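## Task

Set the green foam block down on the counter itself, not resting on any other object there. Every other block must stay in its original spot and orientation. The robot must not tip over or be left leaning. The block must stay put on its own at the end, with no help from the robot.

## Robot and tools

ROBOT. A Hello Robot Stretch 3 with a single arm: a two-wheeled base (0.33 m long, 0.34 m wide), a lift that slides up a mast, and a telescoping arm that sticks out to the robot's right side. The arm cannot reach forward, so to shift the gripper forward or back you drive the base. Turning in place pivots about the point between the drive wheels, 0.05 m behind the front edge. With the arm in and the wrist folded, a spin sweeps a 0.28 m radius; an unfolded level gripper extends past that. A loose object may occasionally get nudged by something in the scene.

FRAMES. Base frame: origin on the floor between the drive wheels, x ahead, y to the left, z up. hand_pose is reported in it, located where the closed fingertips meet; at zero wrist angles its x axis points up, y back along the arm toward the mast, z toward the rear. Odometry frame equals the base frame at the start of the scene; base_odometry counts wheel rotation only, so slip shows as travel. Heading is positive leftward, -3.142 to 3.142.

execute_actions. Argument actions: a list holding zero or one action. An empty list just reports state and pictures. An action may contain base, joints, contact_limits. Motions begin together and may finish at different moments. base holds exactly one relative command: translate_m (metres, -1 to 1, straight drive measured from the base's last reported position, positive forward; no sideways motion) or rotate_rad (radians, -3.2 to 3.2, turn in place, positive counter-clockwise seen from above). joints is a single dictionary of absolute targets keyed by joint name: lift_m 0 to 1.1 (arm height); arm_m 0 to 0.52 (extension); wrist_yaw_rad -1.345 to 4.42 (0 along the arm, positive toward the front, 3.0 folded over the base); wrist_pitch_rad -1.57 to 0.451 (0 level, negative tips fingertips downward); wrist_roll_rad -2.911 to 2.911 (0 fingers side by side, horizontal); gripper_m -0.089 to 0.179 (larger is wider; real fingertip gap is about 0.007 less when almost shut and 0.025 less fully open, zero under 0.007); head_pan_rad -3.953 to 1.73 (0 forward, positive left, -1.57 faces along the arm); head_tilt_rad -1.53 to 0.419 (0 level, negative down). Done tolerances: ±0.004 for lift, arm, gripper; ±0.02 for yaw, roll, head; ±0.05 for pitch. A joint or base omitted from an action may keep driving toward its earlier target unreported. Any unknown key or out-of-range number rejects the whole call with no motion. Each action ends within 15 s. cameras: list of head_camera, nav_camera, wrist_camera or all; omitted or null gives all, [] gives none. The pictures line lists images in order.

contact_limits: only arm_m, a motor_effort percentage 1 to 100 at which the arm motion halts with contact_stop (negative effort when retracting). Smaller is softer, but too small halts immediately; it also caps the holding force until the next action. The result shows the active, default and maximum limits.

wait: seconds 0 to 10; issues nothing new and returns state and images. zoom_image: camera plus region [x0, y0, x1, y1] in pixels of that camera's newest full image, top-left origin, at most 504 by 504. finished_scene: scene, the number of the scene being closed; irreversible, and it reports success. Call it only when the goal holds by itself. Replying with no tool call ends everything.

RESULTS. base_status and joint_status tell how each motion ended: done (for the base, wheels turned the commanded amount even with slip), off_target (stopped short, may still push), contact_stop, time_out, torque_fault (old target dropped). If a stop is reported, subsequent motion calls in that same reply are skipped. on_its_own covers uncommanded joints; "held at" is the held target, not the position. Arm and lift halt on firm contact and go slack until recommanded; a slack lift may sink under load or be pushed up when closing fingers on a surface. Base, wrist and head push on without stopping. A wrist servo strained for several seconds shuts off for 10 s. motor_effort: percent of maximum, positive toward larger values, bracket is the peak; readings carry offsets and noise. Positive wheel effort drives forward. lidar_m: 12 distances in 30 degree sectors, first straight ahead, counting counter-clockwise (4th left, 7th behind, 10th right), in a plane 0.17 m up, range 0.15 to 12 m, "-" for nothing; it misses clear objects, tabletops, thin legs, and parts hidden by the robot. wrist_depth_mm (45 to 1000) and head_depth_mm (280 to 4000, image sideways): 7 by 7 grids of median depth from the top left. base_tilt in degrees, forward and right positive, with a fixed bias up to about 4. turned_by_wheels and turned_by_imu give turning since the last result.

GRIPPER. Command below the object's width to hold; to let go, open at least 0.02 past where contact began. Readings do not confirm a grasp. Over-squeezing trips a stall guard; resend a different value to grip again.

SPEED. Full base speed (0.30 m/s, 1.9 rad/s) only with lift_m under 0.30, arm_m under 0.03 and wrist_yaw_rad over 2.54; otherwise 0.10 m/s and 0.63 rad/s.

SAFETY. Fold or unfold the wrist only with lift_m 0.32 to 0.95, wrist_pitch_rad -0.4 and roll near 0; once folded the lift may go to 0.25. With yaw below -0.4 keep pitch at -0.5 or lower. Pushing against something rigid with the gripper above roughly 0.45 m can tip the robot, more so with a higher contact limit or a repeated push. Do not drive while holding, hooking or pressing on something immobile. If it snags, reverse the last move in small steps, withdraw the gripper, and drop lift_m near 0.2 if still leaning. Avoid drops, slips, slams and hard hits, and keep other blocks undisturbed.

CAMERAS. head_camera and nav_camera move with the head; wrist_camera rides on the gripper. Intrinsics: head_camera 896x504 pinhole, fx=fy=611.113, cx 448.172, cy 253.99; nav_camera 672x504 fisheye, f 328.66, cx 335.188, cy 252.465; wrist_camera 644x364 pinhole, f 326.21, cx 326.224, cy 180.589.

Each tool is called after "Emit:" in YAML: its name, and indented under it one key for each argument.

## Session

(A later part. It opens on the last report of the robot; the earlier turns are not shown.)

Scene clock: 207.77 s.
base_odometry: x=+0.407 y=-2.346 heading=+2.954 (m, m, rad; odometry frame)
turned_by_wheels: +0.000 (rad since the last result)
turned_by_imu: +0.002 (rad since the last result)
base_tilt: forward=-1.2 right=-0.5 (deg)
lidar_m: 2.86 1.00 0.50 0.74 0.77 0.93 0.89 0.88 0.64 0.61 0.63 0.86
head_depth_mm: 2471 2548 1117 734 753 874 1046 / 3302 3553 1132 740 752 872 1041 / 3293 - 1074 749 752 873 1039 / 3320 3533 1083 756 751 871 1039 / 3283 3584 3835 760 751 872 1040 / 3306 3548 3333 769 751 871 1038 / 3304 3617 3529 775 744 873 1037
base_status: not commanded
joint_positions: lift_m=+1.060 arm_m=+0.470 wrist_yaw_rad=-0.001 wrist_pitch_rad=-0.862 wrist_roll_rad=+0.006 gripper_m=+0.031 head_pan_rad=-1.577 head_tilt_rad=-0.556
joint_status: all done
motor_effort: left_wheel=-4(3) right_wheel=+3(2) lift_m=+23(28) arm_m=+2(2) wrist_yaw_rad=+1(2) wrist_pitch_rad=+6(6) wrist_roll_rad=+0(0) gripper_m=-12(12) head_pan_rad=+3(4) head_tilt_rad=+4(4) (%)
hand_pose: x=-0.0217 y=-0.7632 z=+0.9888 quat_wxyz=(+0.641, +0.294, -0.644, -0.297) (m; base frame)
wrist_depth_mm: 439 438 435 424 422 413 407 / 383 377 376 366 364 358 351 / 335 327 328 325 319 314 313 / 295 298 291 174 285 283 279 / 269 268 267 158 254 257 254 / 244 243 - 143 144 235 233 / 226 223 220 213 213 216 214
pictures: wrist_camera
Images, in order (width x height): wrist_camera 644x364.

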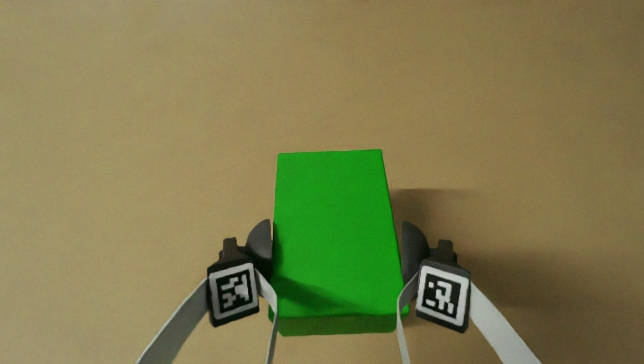

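Emit:
execute_actions:
  actions:
    - {"joints": {"lift_m": 1.015}}
  cameras: ["wrist_camera"]

Emit:
execute_actions:
  actions:
    - {"joints": {"gripper_m": 0.11, "lift_m": 1.013}}
  cameras: ["wrist_camera"]

Emit:
execute_actions:
  actions:
    - {"joints": {"lift_m": 1.08, "arm_m": 0.38}}

Scene clock: 218.10 s.
base_odometry: x=+0.407 y=-2.346 heading=+2.954 (m, m, rad; odometry frame)
turned_by_wheels: +0.000 (rad since the last result)
turned_by_imu: +0.001 (rad since the last result)
base_tilt: forward=-1.2 right=-0.7 (deg)
lidar_m: 2.86 1.00 0.50 0.74 0.77 0.93 0.89 0.87 0.64 0.61 0.63 0.86
head_depth_mm: 2466 2494 976 734 754 877 1041 / 3265 3498 1090 741 752 875 1042 / 3330 - 1067 746 753 878 1038 / 3312 3551 1169 754 750 873 1039 / 3335 3632 3875 761 752 874 1040 / 3313 3557 3349 767 752 871 1040 / 3290 3639 3534 773 746 871 1035
base_status: not commanded
joint_positions: lift_m=+1.015 arm_m=+0.470 wrist_yaw_rad=-0.001 wrist_pitch_rad=-0.862 wrist_roll_rad=+0.006 gripper_m=+0.031 head_pan_rad=-1.577 head_tilt_rad=-0.556
joint_status: all done
motor_effort: left_wheel=-3(4) right_wheel=+2(2) lift_m=+23(25) arm_m=+2(2) wrist_yaw_rad=+1(2) wrist_pitch_rad=+6(6) wrist_roll_rad=+0(0) gripper_m=-12(12) head_pan_rad=+3(3) head_tilt_rad=+4(4) (%)
hand_pose: x=-0.0217 y=-0.7632 z=+0.9438 quat_wxyz=(+0.641, +0.294, -0.644, -0.297) (m; base frame)
wrist_depth_mm: 361 356 349 343 337 335 331 / 308 308 303 297 294 292 284 / 270 268 263 260 259 254 252 / 239 238 237 175 231 230 226 / 218 217 215 158 210 205 206 / 198 198 - 143 144 190 188 / 182 180 178 171 173 174 172
pictures: wrist_camera
Images, in order (width x height): wrist_camera 644x364.

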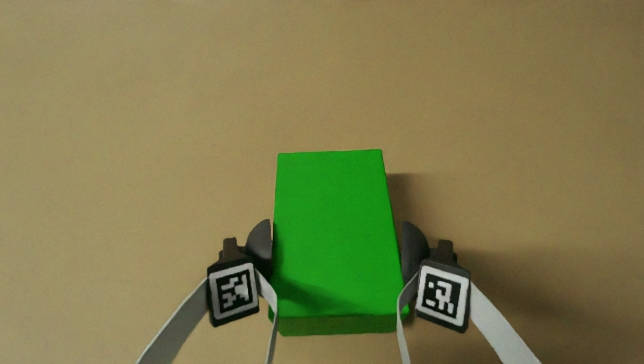

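Scene clock: 219.40 s.
base_odometry: x=+0.407 y=-2.346 heading=+2.954 (m, m, rad; odometry frame)
turned_by_wheels: +0.000 (rad since the last result)
turned_by_imu: +0.000 (rad since the last result)
base_tilt: forward=-1.1 right=-0.5 (deg)
lidar_m: 2.87 1.00 0.50 0.74 0.76 0.92 0.89 0.88 0.64 0.61 0.63 0.86
head_depth_mm: 2479 2515 976 732 753 874 1041 / 3275 3477 1095 741 752 871 1042 / 3326 3506 1062 745 752 874 1041 / 3293 3532 1167 754 751 872 1042 / 3305 3616 3867 761 752 873 1040 / 3293 3518 3334 769 751 872 1038 / 3299 3600 3554 774 745 872 1034
base_status: not commanded
joint_positions: lift_m=+1.013 arm_m=+0.470 wrist_yaw_rad=-0.001 wrist_pitch_rad=-0.862 wrist_roll_rad=+0.006 gripper_m=+0.110 head_pan_rad=-1.577 head_tilt_rad=-0.556
joint_status: all done
motor_effort: left_wheel=-3(3) right_wheel=+3(3) lift_m=+22(22) arm_m=+2(2) wrist_yaw_rad=+1(1) wrist_pitch_rad=+6(6) wrist_roll_rad=+0(0) gripper_m=+1(88) head_pan_rad=+3(3) head_tilt_rad=+4(4) (%)
hand_pose: x=-0.0217 y=-0.7632 z=+0.9418 quat_wxyz=(+0.641, +0.294, -0.644, -0.297) (m; base frame)
wrist_depth_mm: 351 349 343 344 334 327 323 / 302 300 298 296 291 284 282 / 270 266 262 258 255 254 251 / 238 238 232 177 228 226 225 / 217 214 215 160 203 206 201 / 196 196 191 146 182 191 185 / 180 176 176 170 171 170 172
pictures: wrist_camera
Images, in order (width x height): wrist_camera 644x364.

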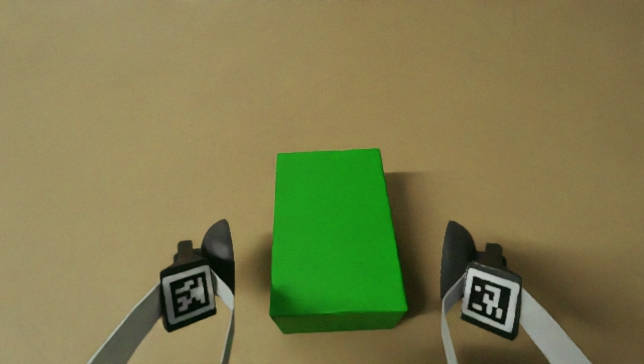

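Scene clock: 221.30 s.
base_odometry: x=+0.407 y=-2.346 heading=+2.954 (m, m, rad; odometry frame)
turned_by_wheels: +0.000 (rad since the last result)
turned_by_imu: +0.001 (rad since the last result)
base_tilt: forward=-1.2 right=-0.6 (deg)
lidar_m: 2.86 1.00 0.50 0.74 0.77 0.93 0.89 0.88 0.64 0.61 0.63 0.86
head_depth_mm: 2468 2555 1118 736 755 877 1041 / 3238 3486 1136 742 753 876 1046 / 3209 - 1069 748 752 874 1041 / 3284 3571 1089 752 751 875 1041 / 3335 3646 3863 762 752 871 1038 / 3296 3566 3315 769 751 872 1042 / 3295 3604 3551 776 746 869 1039
base_status: not commanded
joint_positions: lift_m=+1.080 arm_m=+0.380 wrist_yaw_rad=-0.001 wrist_pitch_rad=-0.862 wrist_roll_rad=+0.006 gripper_m=+0.110 head_pan_rad=-1.577 head_tilt_rad=-0.556
joint_status: all done
motor_effort: left_wheel=-3(4) right_wheel=+2(2) lift_m=+32(34) arm_m=-2(3) wrist_yaw_rad=+2(1) wrist_pitch_rad=+6(6) wrist_roll_rad=+0(0) gripper_m=+0(1) head_pan_rad=+3(3) head_tilt_rad=+4(4) (%)
hand_pose: x=-0.0217 y=-0.6738 z=+1.0083 quat_wxyz=(+0.641, +0.294, -0.644, -0.297) (m; base frame)
wrist_depth_mm: 479 471 464 462 452 443 439 / 416 413 408 395 394 388 380 / 366 357 354 336 346 341 337 / 325 319 318 264 309 305 304 / 293 289 290 277 281 273 276 / 263 263 259 257 257 259 250 / 243 238 239 236 236 231 232
pictures: head_camera (sideways: a quarter turn clockwise sets it upright), nav_camera (sideways: a quarter turn counterclockwise sets it upright), wrist_camera
Images, in order (width x height): head_camera 896x504, nav_camera 672x504, wrist_camera 644x364.

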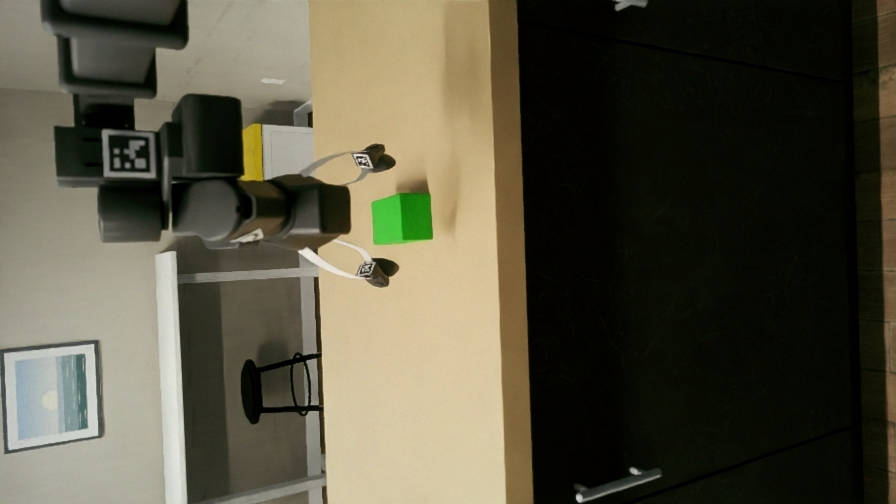

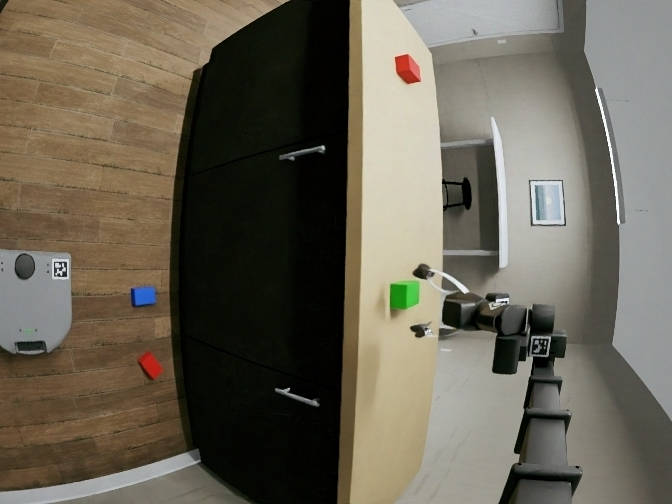

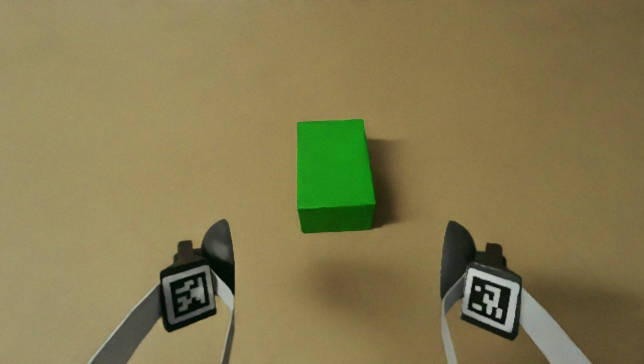

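Emit:
finished_scene:
  scene: 2

The scene is finished: the task was done.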